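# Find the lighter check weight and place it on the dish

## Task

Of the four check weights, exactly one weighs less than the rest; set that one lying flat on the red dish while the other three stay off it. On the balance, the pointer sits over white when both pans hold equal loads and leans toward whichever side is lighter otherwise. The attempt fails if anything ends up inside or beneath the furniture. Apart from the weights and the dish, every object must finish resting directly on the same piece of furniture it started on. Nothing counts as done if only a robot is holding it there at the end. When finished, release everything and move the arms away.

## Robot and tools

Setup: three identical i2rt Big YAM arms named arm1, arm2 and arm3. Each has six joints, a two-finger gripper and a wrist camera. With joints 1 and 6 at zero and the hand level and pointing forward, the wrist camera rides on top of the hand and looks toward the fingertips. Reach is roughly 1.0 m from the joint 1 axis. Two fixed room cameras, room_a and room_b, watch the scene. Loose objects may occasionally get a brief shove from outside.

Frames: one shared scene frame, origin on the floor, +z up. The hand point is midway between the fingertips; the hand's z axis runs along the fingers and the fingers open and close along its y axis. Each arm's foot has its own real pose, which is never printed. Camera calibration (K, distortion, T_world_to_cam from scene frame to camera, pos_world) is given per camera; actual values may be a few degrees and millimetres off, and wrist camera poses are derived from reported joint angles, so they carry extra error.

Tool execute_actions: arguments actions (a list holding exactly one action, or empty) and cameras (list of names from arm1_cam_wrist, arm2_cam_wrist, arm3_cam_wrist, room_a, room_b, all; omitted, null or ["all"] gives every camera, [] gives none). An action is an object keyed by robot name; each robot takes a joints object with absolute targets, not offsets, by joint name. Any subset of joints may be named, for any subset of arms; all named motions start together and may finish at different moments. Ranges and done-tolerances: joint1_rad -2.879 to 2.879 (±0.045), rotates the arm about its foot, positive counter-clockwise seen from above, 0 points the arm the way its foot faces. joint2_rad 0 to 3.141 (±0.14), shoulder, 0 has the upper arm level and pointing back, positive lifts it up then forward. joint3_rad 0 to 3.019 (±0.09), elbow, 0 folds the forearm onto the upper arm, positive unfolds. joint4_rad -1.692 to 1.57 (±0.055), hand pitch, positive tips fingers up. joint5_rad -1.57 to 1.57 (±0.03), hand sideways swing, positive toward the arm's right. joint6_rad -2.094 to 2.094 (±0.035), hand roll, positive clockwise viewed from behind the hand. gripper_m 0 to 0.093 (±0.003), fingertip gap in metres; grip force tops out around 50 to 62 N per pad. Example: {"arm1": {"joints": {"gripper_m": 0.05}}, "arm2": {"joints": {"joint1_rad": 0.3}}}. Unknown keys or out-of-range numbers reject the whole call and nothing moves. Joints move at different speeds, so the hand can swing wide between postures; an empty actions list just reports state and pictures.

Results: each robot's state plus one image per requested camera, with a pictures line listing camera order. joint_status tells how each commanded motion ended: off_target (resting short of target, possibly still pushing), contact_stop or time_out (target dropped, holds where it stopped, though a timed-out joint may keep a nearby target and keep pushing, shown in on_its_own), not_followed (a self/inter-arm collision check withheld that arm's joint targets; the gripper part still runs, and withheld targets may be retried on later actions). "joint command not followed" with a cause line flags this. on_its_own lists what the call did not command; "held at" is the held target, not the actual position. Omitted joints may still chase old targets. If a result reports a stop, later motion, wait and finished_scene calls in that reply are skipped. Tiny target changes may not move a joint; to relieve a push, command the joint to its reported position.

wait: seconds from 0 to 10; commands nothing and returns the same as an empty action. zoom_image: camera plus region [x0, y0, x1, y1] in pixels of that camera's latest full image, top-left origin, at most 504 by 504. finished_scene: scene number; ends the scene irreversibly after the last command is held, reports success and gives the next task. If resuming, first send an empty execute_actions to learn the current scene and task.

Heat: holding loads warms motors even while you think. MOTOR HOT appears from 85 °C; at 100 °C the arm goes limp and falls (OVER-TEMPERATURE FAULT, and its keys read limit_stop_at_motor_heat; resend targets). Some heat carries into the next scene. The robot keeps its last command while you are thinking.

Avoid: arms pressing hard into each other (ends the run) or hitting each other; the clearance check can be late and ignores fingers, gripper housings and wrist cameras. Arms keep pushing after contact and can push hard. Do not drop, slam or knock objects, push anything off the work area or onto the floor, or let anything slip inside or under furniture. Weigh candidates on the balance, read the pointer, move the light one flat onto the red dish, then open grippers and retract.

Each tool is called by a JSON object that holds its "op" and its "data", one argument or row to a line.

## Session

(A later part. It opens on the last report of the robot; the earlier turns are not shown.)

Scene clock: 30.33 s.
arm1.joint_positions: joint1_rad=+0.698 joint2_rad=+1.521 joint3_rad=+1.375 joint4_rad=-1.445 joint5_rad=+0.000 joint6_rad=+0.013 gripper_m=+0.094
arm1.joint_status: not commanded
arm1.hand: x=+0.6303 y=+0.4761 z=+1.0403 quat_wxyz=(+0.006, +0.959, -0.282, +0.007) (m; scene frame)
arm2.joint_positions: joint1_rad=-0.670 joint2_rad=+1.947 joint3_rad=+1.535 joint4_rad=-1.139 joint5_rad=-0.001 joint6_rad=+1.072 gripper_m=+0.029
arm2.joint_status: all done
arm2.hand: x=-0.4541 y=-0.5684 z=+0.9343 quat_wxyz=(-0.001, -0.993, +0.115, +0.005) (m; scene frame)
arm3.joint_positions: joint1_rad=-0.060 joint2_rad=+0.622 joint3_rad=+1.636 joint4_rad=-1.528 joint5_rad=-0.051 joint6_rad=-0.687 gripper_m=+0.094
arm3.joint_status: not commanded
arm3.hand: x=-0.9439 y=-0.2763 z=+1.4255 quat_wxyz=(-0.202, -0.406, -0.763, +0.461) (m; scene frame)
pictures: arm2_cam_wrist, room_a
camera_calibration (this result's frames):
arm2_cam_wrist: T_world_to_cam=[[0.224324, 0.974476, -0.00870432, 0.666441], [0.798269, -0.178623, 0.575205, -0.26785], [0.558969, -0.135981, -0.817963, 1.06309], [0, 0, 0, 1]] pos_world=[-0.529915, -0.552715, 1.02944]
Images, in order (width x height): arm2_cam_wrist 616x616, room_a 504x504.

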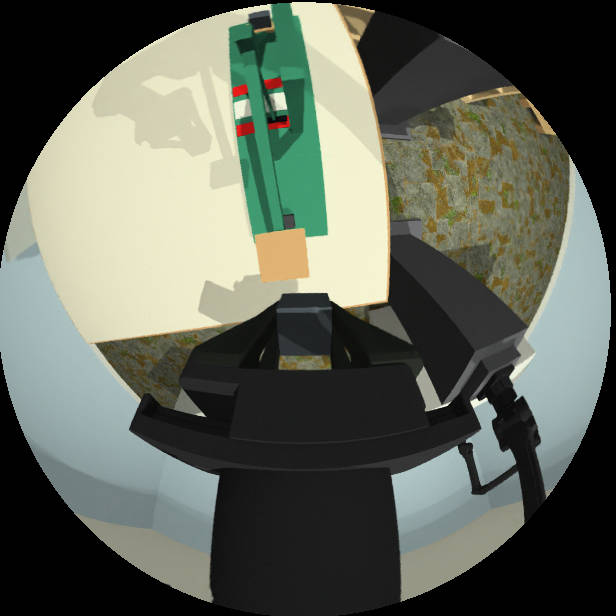

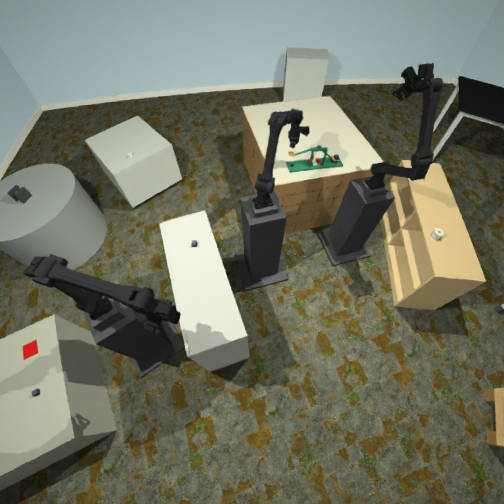

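{"op": "execute_actions", "data": {
  "actions": [
    {"arm2": {"joints": {"joint1_rad": 2.067, "joint2_rad": 1.968, "joint3_rad": 1.35, "joint4_rad": -0.707, "joint6_rad": 0.0}}}
  ]
}}

Scene clock: 33.30 s.
arm1.joint_positions: joint1_rad=+0.698 joint2_rad=+1.521 joint3_rad=+1.375 joint4_rad=-1.445 joint5_rad=+0.000 joint6_rad=+0.013 gripper_m=+0.094
arm1.joint_status: not commanded
arm1.hand: x=+0.6303 y=+0.4761 z=+1.0403 quat_wxyz=(+0.006, +0.959, -0.282, +0.007) (m; scene frame)
arm2.joint_positions: joint1_rad=+2.077 joint2_rad=+1.963 joint3_rad=+1.346 joint4_rad=-0.705 joint5_rad=-0.002 joint6_rad=+0.009 gripper_m=+0.029
arm2.joint_status: all done
arm2.hand: x=+0.4741 y=+0.1239 z=+0.8839 quat_wxyz=(-0.124, +0.215, -0.968, -0.035) (m; scene frame)
arm3.joint_positions: joint1_rad=-0.060 joint2_rad=+0.622 joint3_rad=+1.636 joint4_rad=-1.528 joint5_rad=-0.051 joint6_rad=-0.687 gripper_m=+0.094
arm3.joint_status: not commanded
arm3.hand: x=-0.9439 y=-0.2763 z=+1.4255 quat_wxyz=(-0.202, -0.406, -0.763, +0.461) (m; scene frame)
pictures: arm1_cam_wrist, arm2_cam_wrist, arm3_cam_wrist, room_a, room_b
camera_calibration (this result's frames):
arm1_cam_wrist: T_world_to_cam=[[0.539462, 0.841995, -0.00501992, -0.735564], [0.669691, -0.425439, 0.6087, -0.847227], [0.510387, -0.331732, -0.793385, 0.787468], [0, 0, 0, 1]] pos_world=[0.562276, 0.520127, 1.13678]
arm2_cam_wrist: T_world_to_cam=[[0.42981, -0.902691, -0.0202983, -0.0714382], [-0.840627, -0.408261, 0.355907, 0.143176], [-0.329561, -0.135909, -0.934301, 1.12128], [0, 0, 0, 1]] pos_world=[0.520592, 0.146358, 0.995205]
Images, in order (width x height): arm1_cam_wrist 616x616, arm2_cam_wrist 616x616, arm3_cam_wrist 616x616, room_a 504x504, room_b 504x504.

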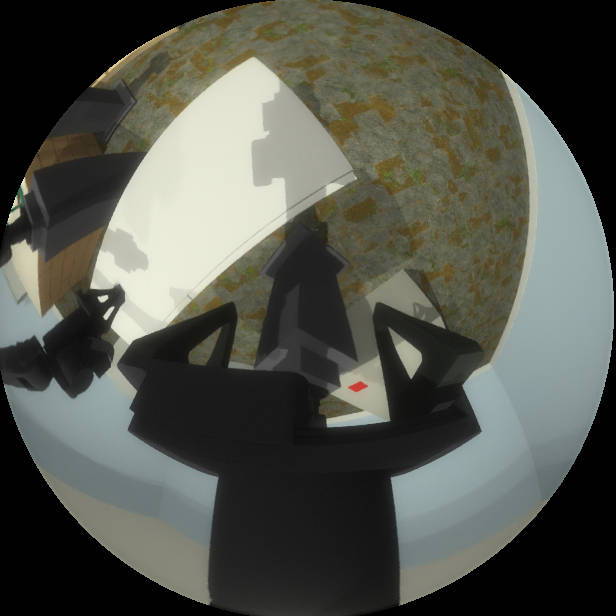

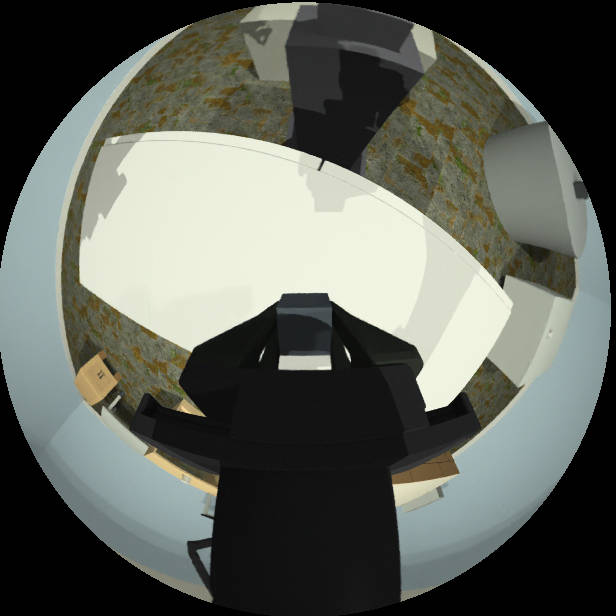

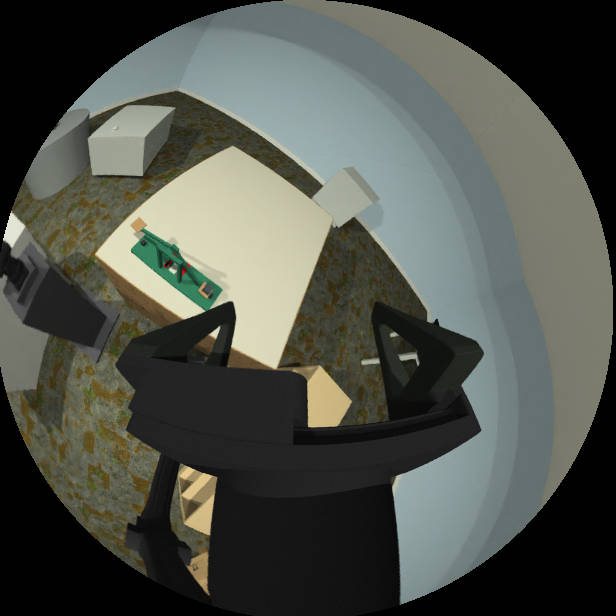

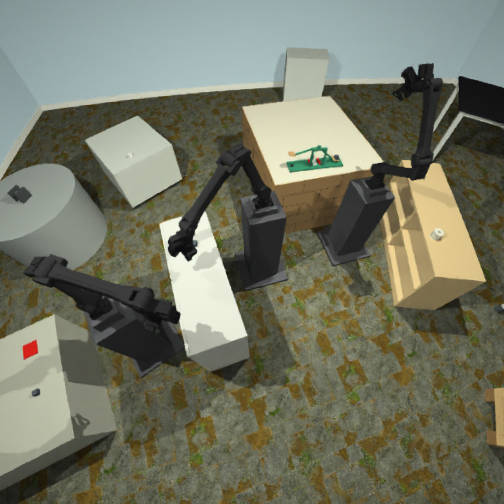

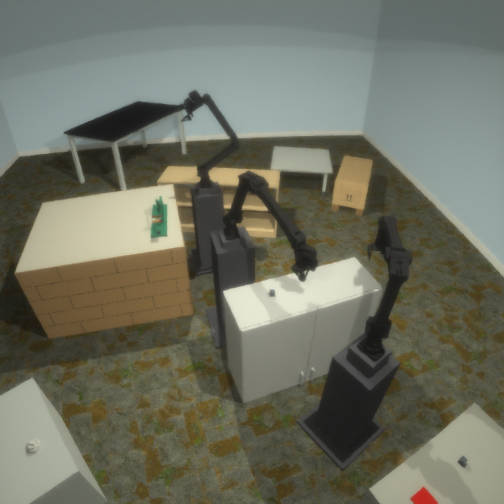

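{"op": "zoom_image", "data": {
  "camera": "arm2_cam_wrist",
  "region": [60, 100, 220, 300]
}}

{"op": "zoom_image", "data": {
  "camera": "arm1_cam_wrist",
  "region": [220, 40, 400, 220]
}}

{"op": "zoom_image", "data": {
  "camera": "arm2_cam_wrist",
  "region": [260, 130, 540, 410]
}}

{"op": "zoom_image", "data": {
  "camera": "arm1_cam_wrist",
  "region": [60, 200, 260, 360]
}}

Region (60, 100, 220, 300) of arm2_cam_wrist's 616x616 image, scaled by 2.520, with more detail than that image has; it fills the left 403 columns of this view, and the rest is white.

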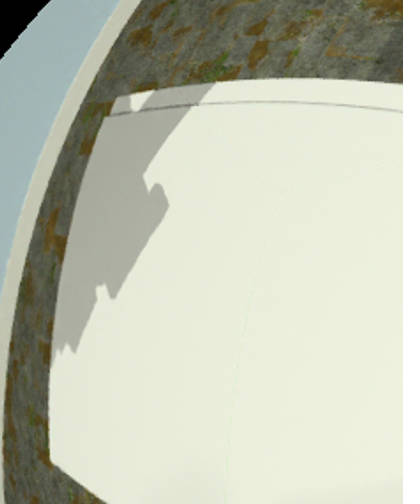

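Region (220, 40, 400, 220) of arm1_cam_wrist's 616x616 image, scaled by 2.800, with more detail than that image has.

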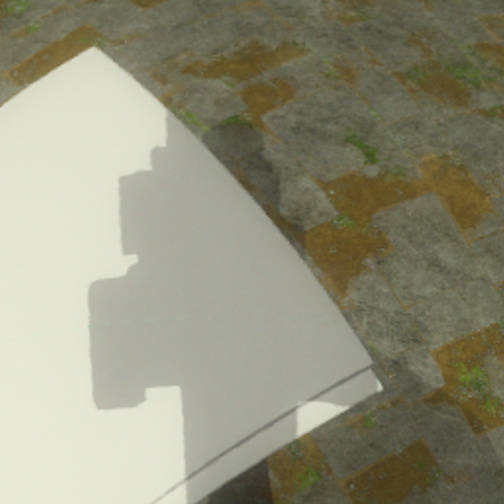

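Region (260, 130, 540, 410) of arm2_cam_wrist's 616x616 image, scaled by 1.800, with more detail than that image has.

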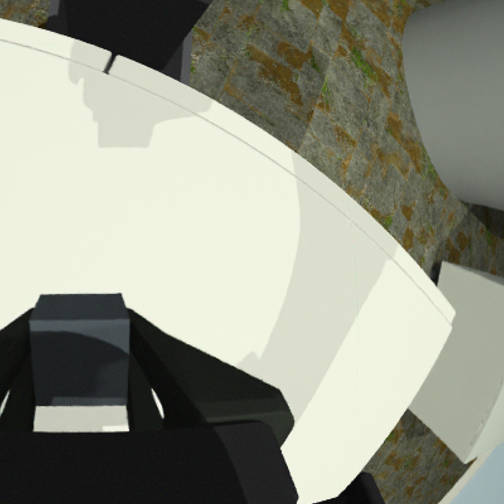

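Region (60, 200, 260, 360) of arm1_cam_wrist's 616x616 image, scaled by 2.520, with more detail than that image has; it fills the top 403 rows of this view, and the rest is white.

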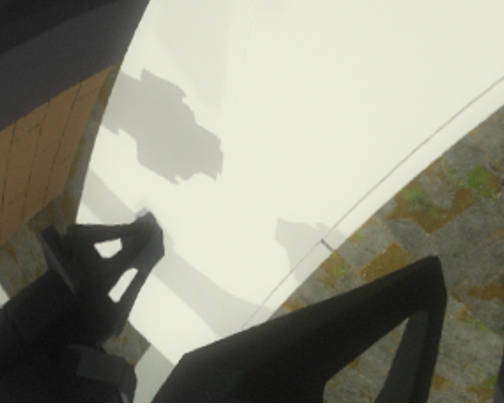

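{"op": "execute_actions", "data": {
  "actions": [
    {"arm2": {"joints": {"joint2_rad": 2.10, "joint4_rad": -0.605}}}
  ],
  "cameras": ["arm1_cam_wrist", "arm2_cam_wrist", "room_b"]
}}

Scene clock: 39.63 s.
arm1.joint_positions: joint1_rad=+0.698 joint2_rad=+1.521 joint3_rad=+1.375 joint4_rad=-1.445 joint5_rad=+0.000 joint6_rad=+0.013 gripper_m=+0.094
arm1.joint_status: not commanded
arm1.hand: x=+0.6303 y=+0.4761 z=+1.0403 quat_wxyz=(+0.006, +0.959, -0.282, +0.007) (m; scene frame)
arm2.joint_positions: joint1_rad=+2.077 joint2_rad=+2.103 joint3_rad=+1.337 joint4_rad=-0.614 joint5_rad=-0.002 joint6_rad=+0.009 gripper_m=+0.029
arm2.joint_status: all done
arm2.hand: x=+0.4684 y=+0.1222 z=+0.8052 quat_wxyz=(-0.096, +0.216, -0.971, -0.029) (m; scene frame)
arm3.joint_positions: joint1_rad=-0.060 joint2_rad=+0.622 joint3_rad=+1.636 joint4_rad=-1.528 joint5_rad=-0.051 joint6_rad=-0.687 gripper_m=+0.094
arm3.joint_status: not commanded
arm3.hand: x=-0.9439 y=-0.2763 z=+1.4255 quat_wxyz=(-0.202, -0.406, -0.763, +0.461) (m; scene frame)
pictures: arm1_cam_wrist, arm2_cam_wrist, room_b
camera_calibration (this result's frames):
arm1_cam_wrist: T_world_to_cam=[[0.539462, 0.841995, -0.00501992, -0.735564], [0.669691, -0.425439, 0.6087, -0.847227], [0.510387, -0.331732, -0.793385, 0.787468], [0, 0, 0, 1]] pos_world=[0.562276, 0.520127, 1.13678]
arm2_cam_wrist: T_world_to_cam=[[0.429363, -0.902908, -0.0201098, -0.0720622], [-0.820632, -0.399342, 0.408766, 0.112617], [-0.377108, -0.159006, -0.912418, 1.05312], [0, 0, 0, 1]] pos_world=[0.5205, 0.14736, 0.913407]
Images, in order (width x height): arm1_cam_wrist 616x616, arm2_cam_wrist 616x616, room_b 504x504.

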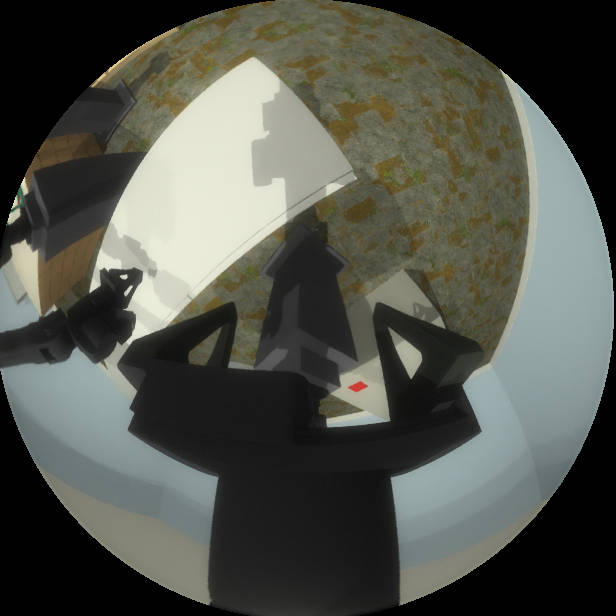

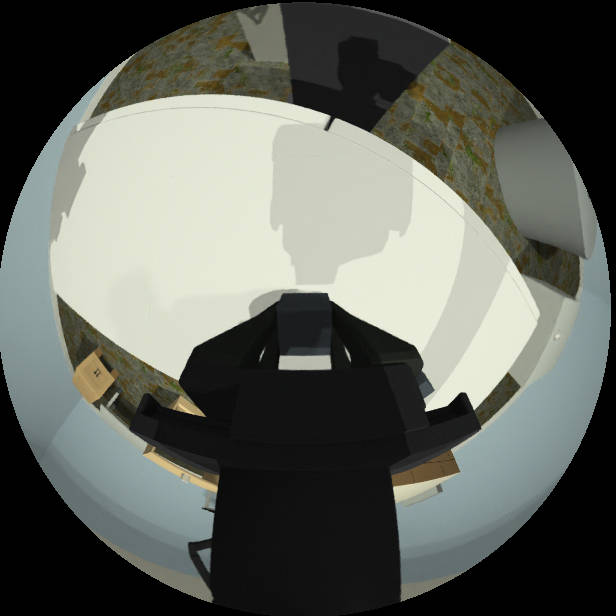

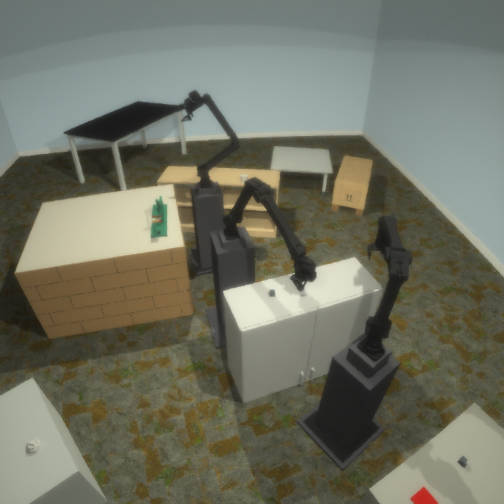

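{"op": "zoom_image", "data": {
  "camera": "arm2_cam_wrist",
  "region": [240, 90, 440, 330]
}}

{"op": "zoom_image", "data": {
  "camera": "arm1_cam_wrist",
  "region": [80, 220, 220, 330]
}}

{"op": "zoom_image", "data": {
  "camera": "room_b",
  "region": [250, 250, 350, 320]
}}

Region (240, 90, 440, 330) of arm2_cam_wrist's 616x616 image, scaled by 2.100, with more detail than that image has.

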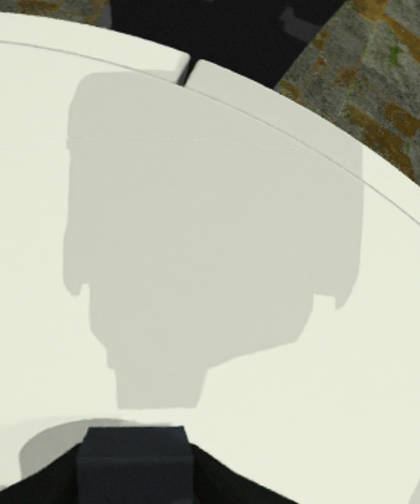

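Region (80, 220, 220, 330) of arm1_cam_wrist's 616x616 image, scaled by 3.600, with more detail than that image has; it fills the top 396 rows of this view, and the rest is white.

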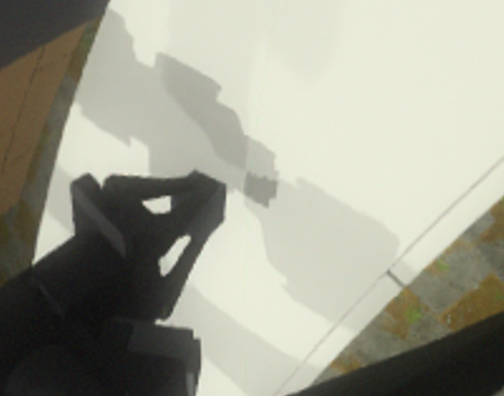

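Region (250, 250, 350, 320) of room_b's 504x504 image, scaled by 5.040, with more detail than that image has; it fills the top 353 rows of this view, and the rest is white.

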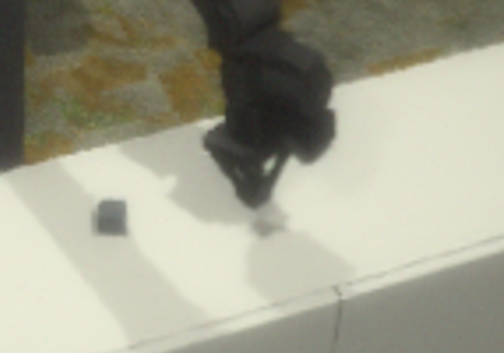

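{"op": "execute_actions", "data": {
  "actions": [
    {"arm2": {"joints": {"joint2_rad": 2.155, "joint4_rad": -0.545}}}
  ],
  "cameras": ["arm1_cam_wrist", "arm2_cam_wrist", "room_b"]
}}

Scene clock: 42.07 s.
arm1.joint_positions: joint1_rad=+0.698 joint2_rad=+1.521 joint3_rad=+1.375 joint4_rad=-1.445 joint5_rad=+0.000 joint6_rad=+0.013 gripper_m=+0.094
arm1.joint_status: not commanded
arm1.hand: x=+0.6303 y=+0.4761 z=+1.0403 quat_wxyz=(+0.006, +0.959, -0.282, +0.007) (m; scene frame)
arm2.joint_positions: joint1_rad=+2.077 joint2_rad=+2.136 joint3_rad=+1.337 joint4_rad=-0.556 joint5_rad=-0.002 joint6_rad=+0.009 gripper_m=+0.029
arm2.joint_status: all done
arm2.hand: x=+0.4744 y=+0.1253 z=+0.7891 quat_wxyz=(-0.108, +0.216, -0.970, -0.032) (m; scene frame)
arm3.joint_positions: joint1_rad=-0.060 joint2_rad=+0.622 joint3_rad=+1.636 joint4_rad=-1.528 joint5_rad=-0.051 joint6_rad=-0.687 gripper_m=+0.094
arm3.joint_status: not commanded
arm3.hand: x=-0.9439 y=-0.2763 z=+1.4255 quat_wxyz=(-0.202, -0.406, -0.763, +0.461) (m; scene frame)
pictures: arm1_cam_wrist, arm2_cam_wrist, room_b
camera_calibration (this result's frames):
arm1_cam_wrist: T_world_to_cam=[[0.539462, 0.841995, -0.00501992, -0.735564], [0.669691, -0.425439, 0.6087, -0.847227], [0.510387, -0.331732, -0.793385, 0.787468], [0, 0, 0, 1]] pos_world=[0.562276, 0.520127, 1.13678]
arm2_cam_wrist: T_world_to_cam=[[0.429559, -0.902813, -0.0201963, -0.072213], [-0.829765, -0.403429, 0.385662, 0.148536], [-0.356329, -0.148906, -0.922419, 1.03794], [0, 0, 0, 1]] pos_world=[0.524117, 0.149285, 0.89867]
Images, in order (width x height): arm1_cam_wrist 616x616, arm2_cam_wrist 616x616, room_b 504x504.

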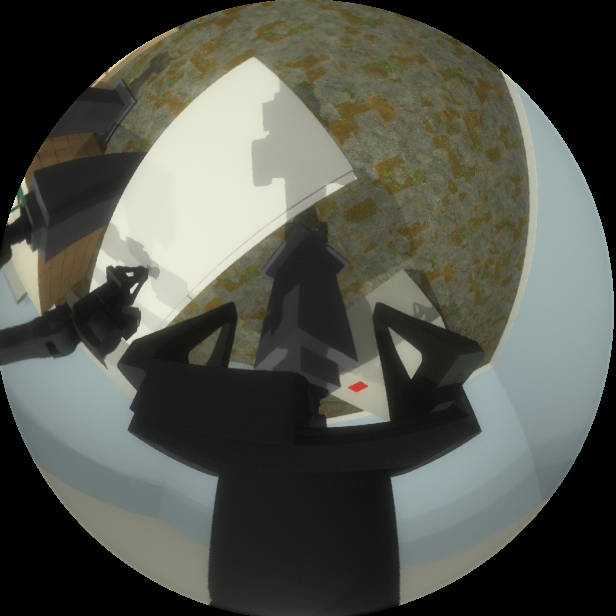

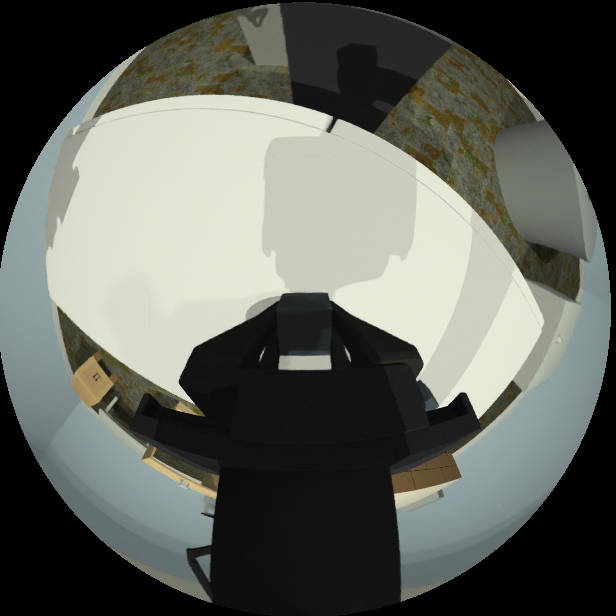

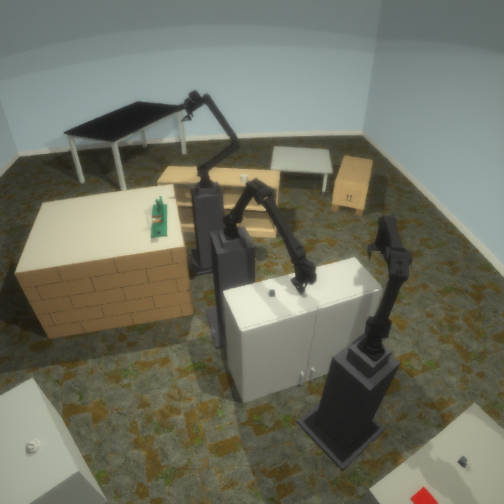

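{"op": "zoom_image", "data": {
  "camera": "arm1_cam_wrist",
  "region": [100, 235, 200, 315]
}}

{"op": "zoom_image", "data": {
  "camera": "room_b",
  "region": [260, 260, 340, 315]
}}

Region (100, 235, 200, 315) of arm1_cam_wrist's 616x616 image, scaled by 5.040, with more detail than that image has; it fills the top 403 rows of this view, and the rest is white.

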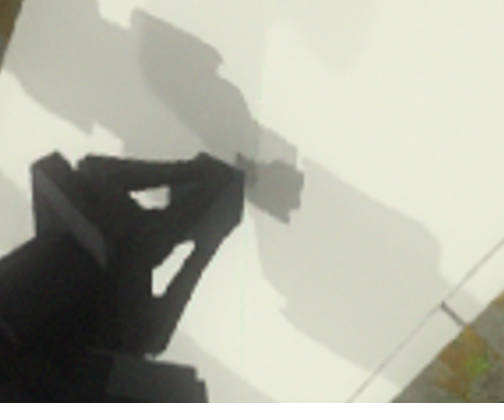

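Region (260, 260, 340, 315) of room_b's 504x504 image, scaled by 6.300, with more detail than that image has; it fills the top 346 rows of this view, and the rest is white.

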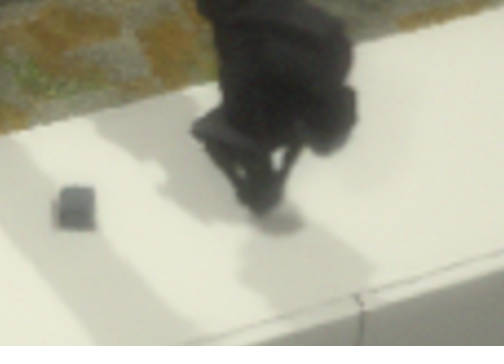

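{"op": "execute_actions", "data": {
  "actions": [
    {"arm2": {"joints": {"joint2_rad": 2.182, "joint4_rad": -0.525}}}
  ],
  "cameras": ["arm1_cam_wrist", "arm2_cam_wrist", "room_b"]
}}

Scene clock: 43.07 s.
arm1.joint_positions: joint1_rad=+0.698 joint2_rad=+1.521 joint3_rad=+1.375 joint4_rad=-1.445 joint5_rad=+0.000 joint6_rad=+0.013 gripper_m=+0.094
arm1.joint_status: not commanded
arm1.hand: x=+0.6303 y=+0.4761 z=+1.0403 quat_wxyz=(+0.006, +0.959, -0.282, +0.007) (m; scene frame)
arm2.joint_positions: joint1_rad=+2.077 joint2_rad=+2.160 joint3_rad=+1.337 joint4_rad=-0.535 joint5_rad=-0.002 joint6_rad=+0.009 gripper_m=+0.029
arm2.joint_status: all done
arm2.hand: x=+0.4737 y=+0.1251 z=+0.7758 quat_wxyz=(-0.106, +0.216, -0.970, -0.031) (m; scene frame)
arm3.joint_positions: joint1_rad=-0.060 joint2_rad=+0.622 joint3_rad=+1.636 joint4_rad=-1.528 joint5_rad=-0.051 joint6_rad=-0.687 gripper_m=+0.094
arm3.joint_status: not commanded
arm3.hand: x=-0.9439 y=-0.2763 z=+1.4255 quat_wxyz=(-0.202, -0.406, -0.763, +0.461) (m; scene frame)
pictures: arm1_cam_wrist, arm2_cam_wrist, room_b
camera_calibration (this result's frames):
arm1_cam_wrist: T_world_to_cam=[[0.539462, 0.841995, -0.00501992, -0.735564], [0.669691, -0.425439, 0.6087, -0.847227], [0.510387, -0.331732, -0.793385, 0.787468], [0, 0, 0, 1]] pos_world=[0.562276, 0.520127, 1.13678]
arm2_cam_wrist: T_world_to_cam=[[0.429526, -0.902829, -0.0201822, -0.0723243], [-0.828279, -0.402766, 0.38953, 0.149136], [-0.359808, -0.150597, -0.920792, 1.02597], [0, 0, 0, 1]] pos_world=[0.523742, 0.149278, 0.88515]
Images, in order (width x height): arm1_cam_wrist 616x616, arm2_cam_wrist 616x616, room_b 504x504.

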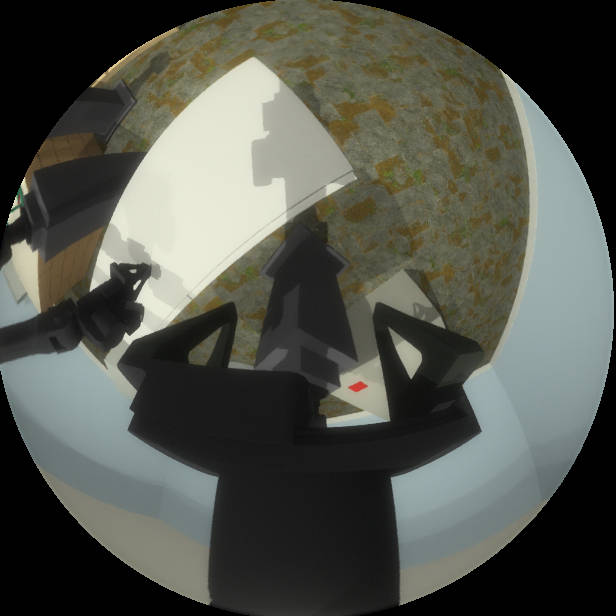

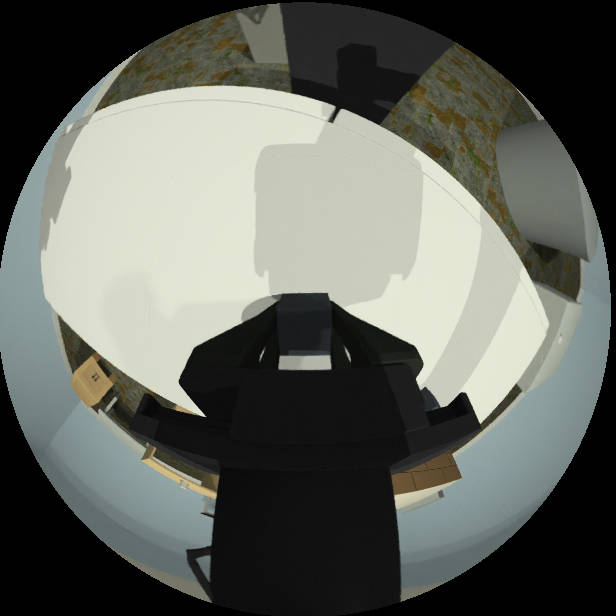

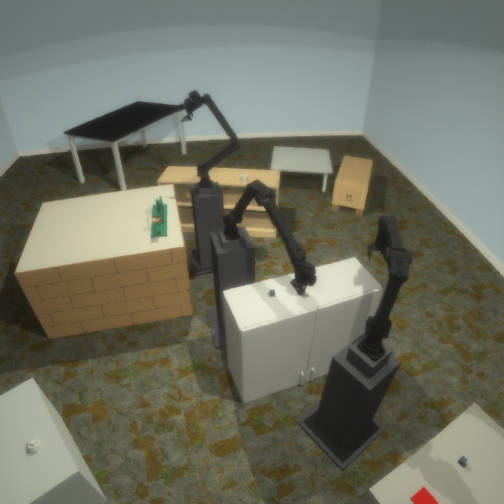

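{"op": "zoom_image", "data": {
  "camera": "arm1_cam_wrist",
  "region": [100, 235, 200, 315]
}}

{"op": "zoom_image", "data": {
  "camera": "room_b",
  "region": [260, 260, 340, 315]
}}

{"op": "zoom_image", "data": {
  "camera": "arm2_cam_wrist",
  "region": [240, 90, 440, 330]
}}

Region (100, 235, 200, 315) of arm1_cam_wrist's 616x616 image, scaled by 5.040, with more detail than that image has; it fills the top 403 rows of this view, and the rest is white.

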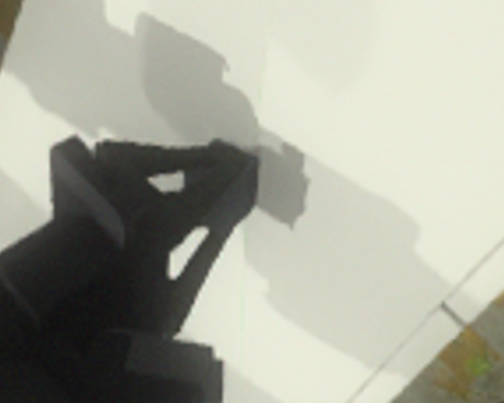

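Region (260, 260, 340, 315) of room_b's 504x504 image, scaled by 6.300, with more detail than that image has; it fills the top 346 rows of this view, and the rest is white.

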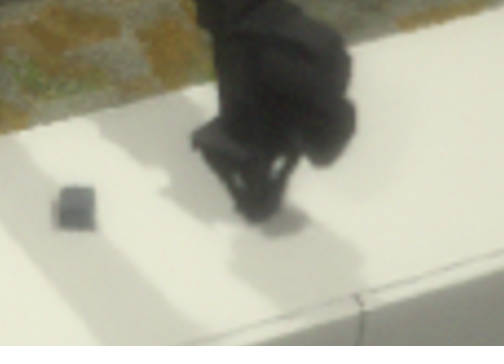

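Region (240, 90, 440, 330) of arm2_cam_wrist's 616x616 image, scaled by 2.100, with more detail than that image has.

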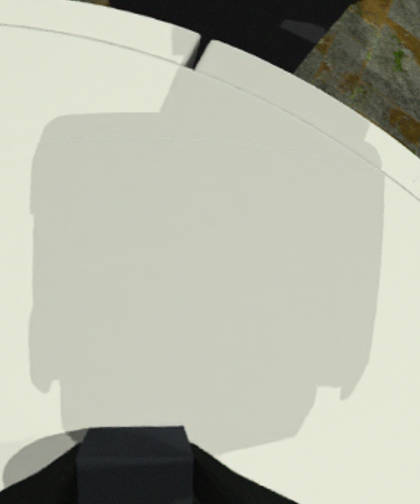

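{"op": "execute_actions", "data": {
  "actions": [
    {"arm2": {"joints": {"joint2_rad": 2.20, "joint4_rad": -0.51}}}
  ],
  "cameras": ["arm1_cam_wrist", "arm2_cam_wrist", "room_b"]
}}

Scene clock: 44.13 s.
arm1.joint_positions: joint1_rad=+0.698 joint2_rad=+1.521 joint3_rad=+1.375 joint4_rad=-1.445 joint5_rad=+0.000 joint6_rad=+0.013 gripper_m=+0.094
arm1.joint_status: not commanded
arm1.hand: x=+0.6303 y=+0.4761 z=+1.0403 quat_wxyz=(+0.006, +0.959, -0.282, +0.007) (m; scene frame)
arm2.joint_positions: joint1_rad=+2.077 joint2_rad=+2.163 joint3_rad=+1.337 joint4_rad=-0.522 joint5_rad=-0.002 joint6_rad=+0.009 gripper_m=+0.029
arm2.joint_status: all done
arm2.hand: x=+0.4760 y=+0.1262 z=+0.7752 quat_wxyz=(-0.111, +0.216, -0.970, -0.033) (m; scene frame)
arm3.joint_positions: joint1_rad=-0.060 joint2_rad=+0.622 joint3_rad=+1.636 joint4_rad=-1.528 joint5_rad=-0.051 joint6_rad=-0.687 gripper_m=+0.094
arm3.joint_status: not commanded
arm3.hand: x=-0.9439 y=-0.2763 z=+1.4255 quat_wxyz=(-0.202, -0.406, -0.763, +0.461) (m; scene frame)
pictures: arm1_cam_wrist, arm2_cam_wrist, room_b
camera_calibration (this result's frames):
arm1_cam_wrist: T_world_to_cam=[[0.539462, 0.841995, -0.00501992, -0.735564], [0.669691, -0.425439, 0.6087, -0.847227], [0.510387, -0.331732, -0.793385, 0.787468], [0, 0, 0, 1]] pos_world=[0.562276, 0.520127, 1.13678]
arm2_cam_wrist: T_world_to_cam=[[0.429609, -0.902789, -0.0202177, -0.0723383], [-0.832032, -0.404441, 0.379671, 0.161376], [-0.35094, -0.146289, -0.9249, 1.02482], [0, 0, 0, 1]] pos_world=[0.524996, 0.14988, 0.885121]
Images, in order (width x height): arm1_cam_wrist 616x616, arm2_cam_wrist 616x616, room_b 504x504.

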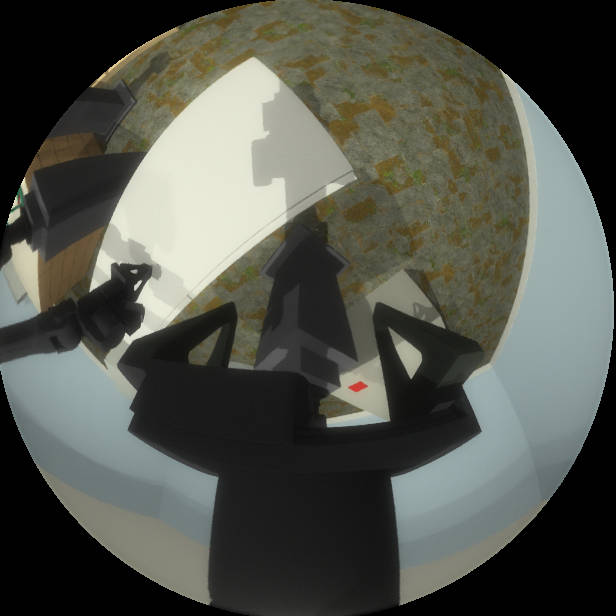

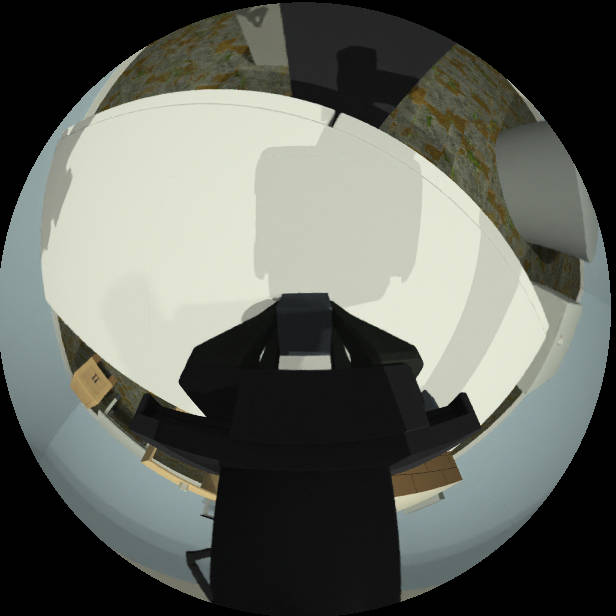

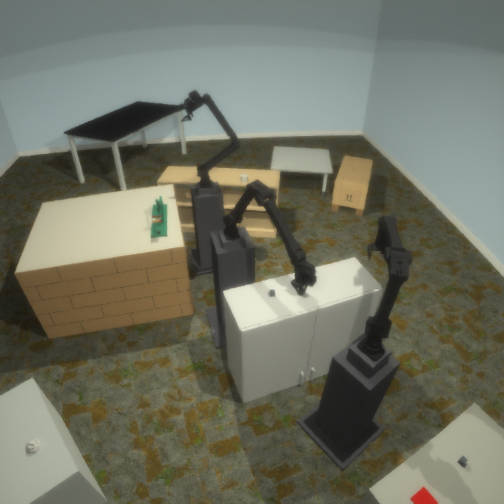

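{"op": "execute_actions", "data": {
  "actions": [
    {"arm2": {"joints": {"joint2_rad": 2.16, "gripper_m": 0.06}}}
  ],
  "cameras": ["arm2_cam_wrist"]
}}

Scene clock: 44.93 s.
arm1.joint_positions: joint1_rad=+0.698 joint2_rad=+1.521 joint3_rad=+1.375 joint4_rad=-1.445 joint5_rad=+0.000 joint6_rad=+0.013 gripper_m=+0.094
arm1.joint_status: not commanded
arm1.hand: x=+0.6303 y=+0.4761 z=+1.0403 quat_wxyz=(+0.006, +0.959, -0.282, +0.007) (m; scene frame)
arm2.joint_positions: joint1_rad=+2.077 joint2_rad=+2.163 joint3_rad=+1.337 joint4_rad=-0.520 joint5_rad=-0.002 joint6_rad=+0.009 gripper_m=+0.060
arm2.joint_status: all done
arm2.hand: x=+0.4765 y=+0.1265 z=+0.7753 quat_wxyz=(-0.112, +0.215, -0.969, -0.033) (m; scene frame)
arm3.joint_positions: joint1_rad=-0.060 joint2_rad=+0.622 joint3_rad=+1.636 joint4_rad=-1.528 joint5_rad=-0.051 joint6_rad=-0.687 gripper_m=+0.094
arm3.joint_status: not commanded
arm3.hand: x=-0.9439 y=-0.2763 z=+1.4255 quat_wxyz=(-0.202, -0.406, -0.763, +0.461) (m; scene frame)
pictures: arm2_cam_wrist
camera_calibration (this result's frames):
arm2_cam_wrist: T_world_to_cam=[[0.429627, -0.90278, -0.0202251, -0.0723393], [-0.832824, -0.404794, 0.377553, 0.163898], [-0.349034, -0.145363, -0.925767, 1.02479], [0, 0, 0, 1]] pos_world=[0.525264, 0.150005, 0.885375]
Images, in order (width x height): arm2_cam_wrist 616x616.

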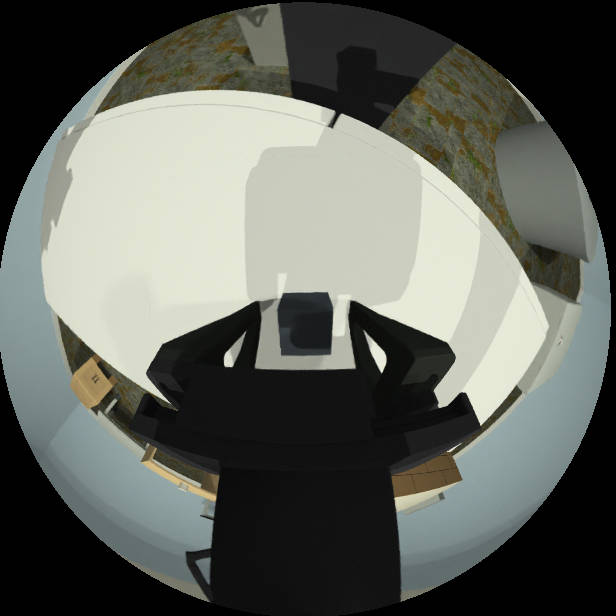

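{"op": "execute_actions", "data": {
  "actions": [
    {"arm2": {"joints": {"joint2_rad": 1.0, "joint3_rad": 0.95, "joint4_rad": -1.3}}, "arm1": {"joints": {"joint1_rad": 0.95, "joint2_rad": 1.955, "joint3_rad": 1.48, "joint4_rad": -1.067, "joint6_rad": -0.233}}}
  ],
  "cameras": ["arm1_cam_wrist", "room_a", "room_b"]
}}

Scene clock: 48.63 s.
arm1.joint_positions: joint1_rad=+0.961 joint2_rad=+1.984 joint3_rad=+1.451 joint4_rad=-1.077 joint5_rad=+0.000 joint6_rad=-0.219 gripper_m=+0.094
arm1.joint_status: all done
arm1.hand: x=+0.4740 y=+0.4020 z=+0.8413 quat_wxyz=(+0.008, +0.999, -0.039, +0.016) (m; scene frame)
arm2.joint_positions: joint1_rad=+2.077 joint2_rad=+1.003 joint3_rad=+0.952 joint4_rad=-1.293 joint5_rad=-0.002 joint6_rad=+0.009 gripper_m=+0.060
arm2.joint_status: all done
arm2.hand: x=+0.2125 y=-0.0045 z=+1.1131 quat_wxyz=(-0.113, +0.215, -0.969, -0.033) (m; scene frame)
arm3.joint_positions: joint1_rad=-0.060 joint2_rad=+0.622 joint3_rad=+1.636 joint4_rad=-1.528 joint5_rad=-0.051 joint6_rad=-0.687 gripper_m=+0.094
arm3.joint_status: not commanded
arm3.hand: x=-0.9439 y=-0.2763 z=+1.4255 quat_wxyz=(-0.202, -0.406, -0.763, +0.461) (m; scene frame)
pictures: arm1_cam_wrist, room_a, room_b
camera_calibration (this result's frames):
arm1_cam_wrist: T_world_to_cam=[[0.0757949, 0.997053, -0.0118598, -0.426619], [0.782409, -0.0520961, 0.620582, -0.866425], [0.618136, -0.0563162, -0.784051, 0.515153], [0, 0, 0, 1]] pos_world=[0.3918, 0.409235, 0.936535]
Images, in order (width x height): arm1_cam_wrist 616x616, room_a 504x504, room_b 504x504.

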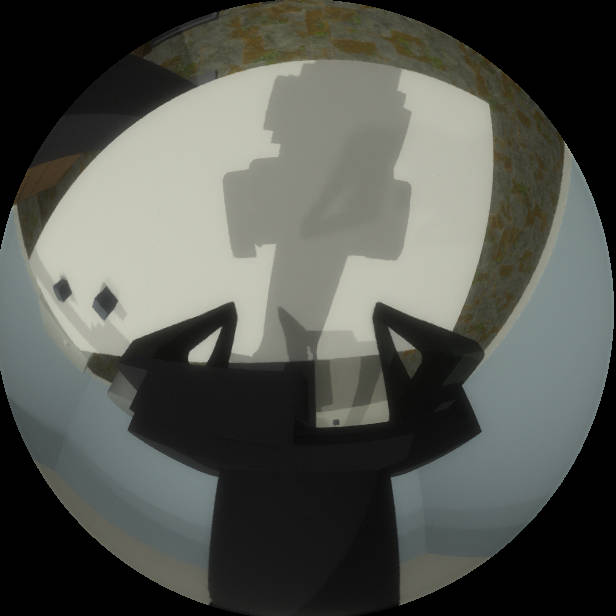

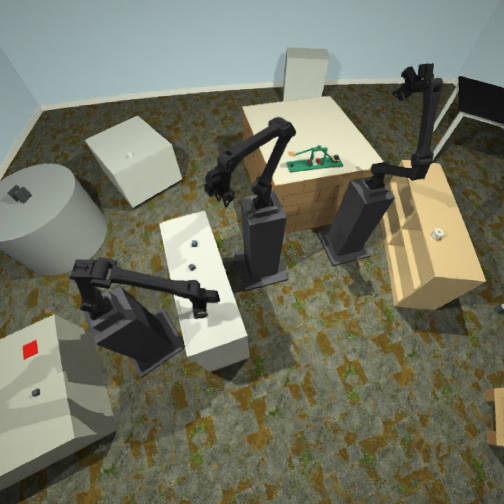

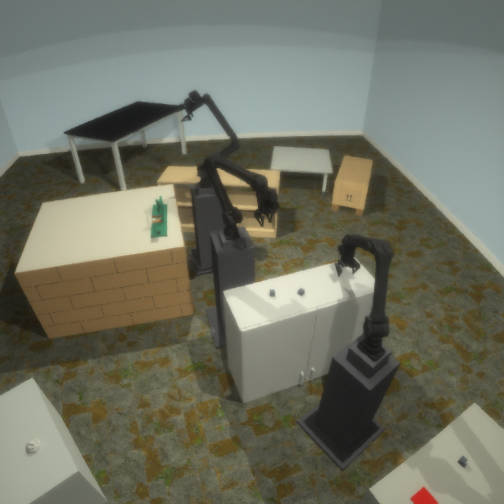

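{"op": "execute_actions", "data": {
  "actions": [
    {"arm2": {"joints": {"joint1_rad": 1.4}}, "arm1": {"joints": {"joint1_rad": 1.46, "joint2_rad": 1.975, "joint3_rad": 1.375, "joint4_rad": -0.96, "joint6_rad": -0.24}}}
  ],
  "cameras": ["arm1_cam_wrist", "arm2_cam_wrist", "room_b"]
}}

Scene clock: 50.97 s.
arm1.joint_positions: joint1_rad=+1.465 joint2_rad=+1.984 joint3_rad=+1.363 joint4_rad=-0.967 joint5_rad=-0.002 joint6_rad=-0.229 gripper_m=+0.094
arm1.joint_status: all done
arm1.hand: x=+0.4739 y=+0.1271 z=+0.8144 quat_wxyz=(+0.003, +0.976, +0.217, +0.005) (m; scene frame)
arm2.joint_positions: joint1_rad=+1.405 joint2_rad=+1.003 joint3_rad=+0.952 joint4_rad=-1.293 joint5_rad=+0.000 joint6_rad=+0.008 gripper_m=+0.060
arm2.joint_status: all done
arm2.hand: x=+0.2352 y=-0.2093 z=+1.1102 quat_wxyz=(-0.113, -0.116, -0.987, +0.005) (m; scene frame)
arm3.joint_positions: joint1_rad=-0.060 joint2_rad=+0.622 joint3_rad=+1.636 joint4_rad=-1.528 joint5_rad=-0.051 joint6_rad=-0.687 gripper_m=+0.094
arm3.joint_status: not commanded
arm3.hand: x=-0.9439 y=-0.2763 z=+1.4255 quat_wxyz=(-0.202, -0.406, -0.763, +0.461) (m; scene frame)
pictures: arm1_cam_wrist, arm2_cam_wrist, room_b
camera_calibration (this result's frames):
arm1_cam_wrist: T_world_to_cam=[[-0.424823, 0.905264, -0.00474498, 0.0902127], [0.722028, 0.341986, 0.601432, -0.86977], [0.546078, 0.252076, -0.79891, 0.485652], [0, 0, 0, 1]] pos_world=[0.401119, 0.0933616, 0.911528]
arm2_cam_wrist: T_world_to_cam=[[-0.225776, -0.97394, -0.0215762, -0.124299], [-0.900761, 0.200274, 0.385384, -0.165493], [-0.37102, 0.106445, -0.922504, 1.25609], [0, 0, 0, 1]] pos_world=[0.288903, -0.221622, 1.21985]
Images, in order (width x height): arm1_cam_wrist 616x616, arm2_cam_wrist 616x616, room_b 504x504.

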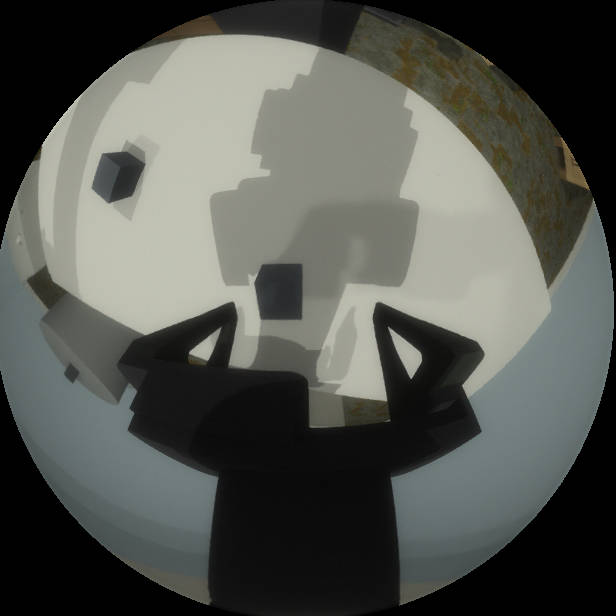

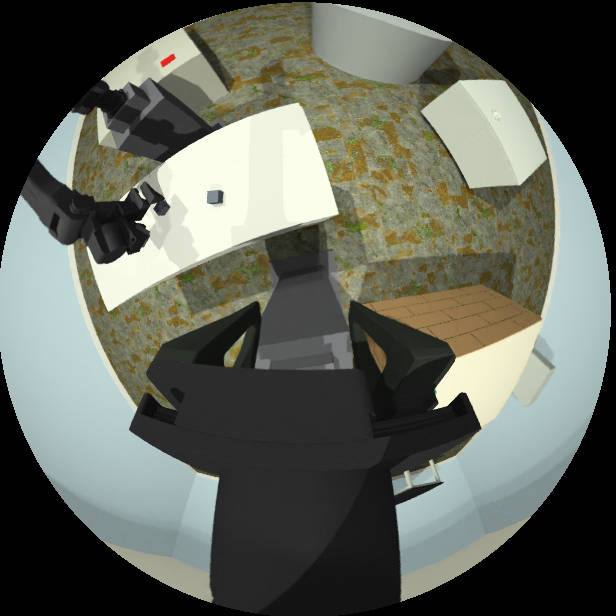

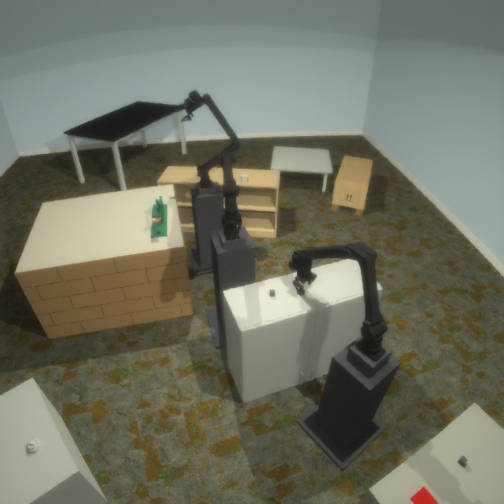

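{"op": "zoom_image", "data": {
  "camera": "arm1_cam_wrist",
  "region": [200, 230, 420, 390]
}}

{"op": "zoom_image", "data": {
  "camera": "arm2_cam_wrist",
  "region": [90, 150, 250, 270]
}}

Region (200, 230, 420, 390) of arm1_cam_wrist's 616x616 image, scaled by 2.291, with more detail than that image has; it fills the top 367 rows of this view, and the rest is white.

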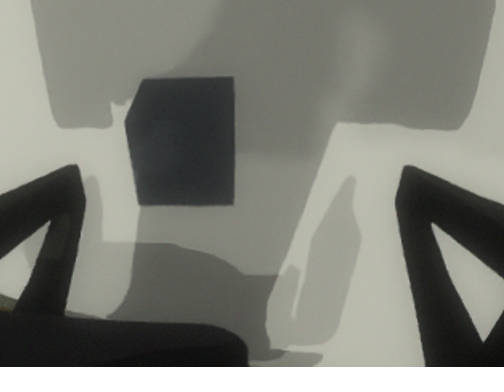

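Region (90, 150, 250, 270) of arm2_cam_wrist's 616x616 image, scaled by 3.150, with more detail than that image has; it fills the top 378 rows of this view, and the rest is white.

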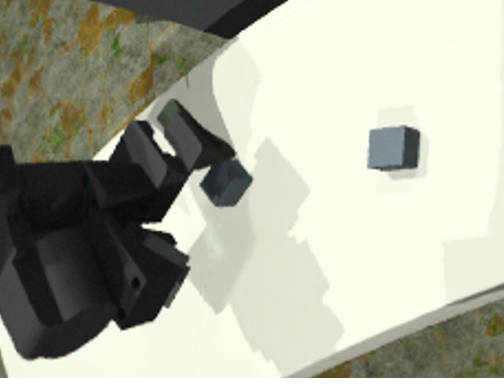

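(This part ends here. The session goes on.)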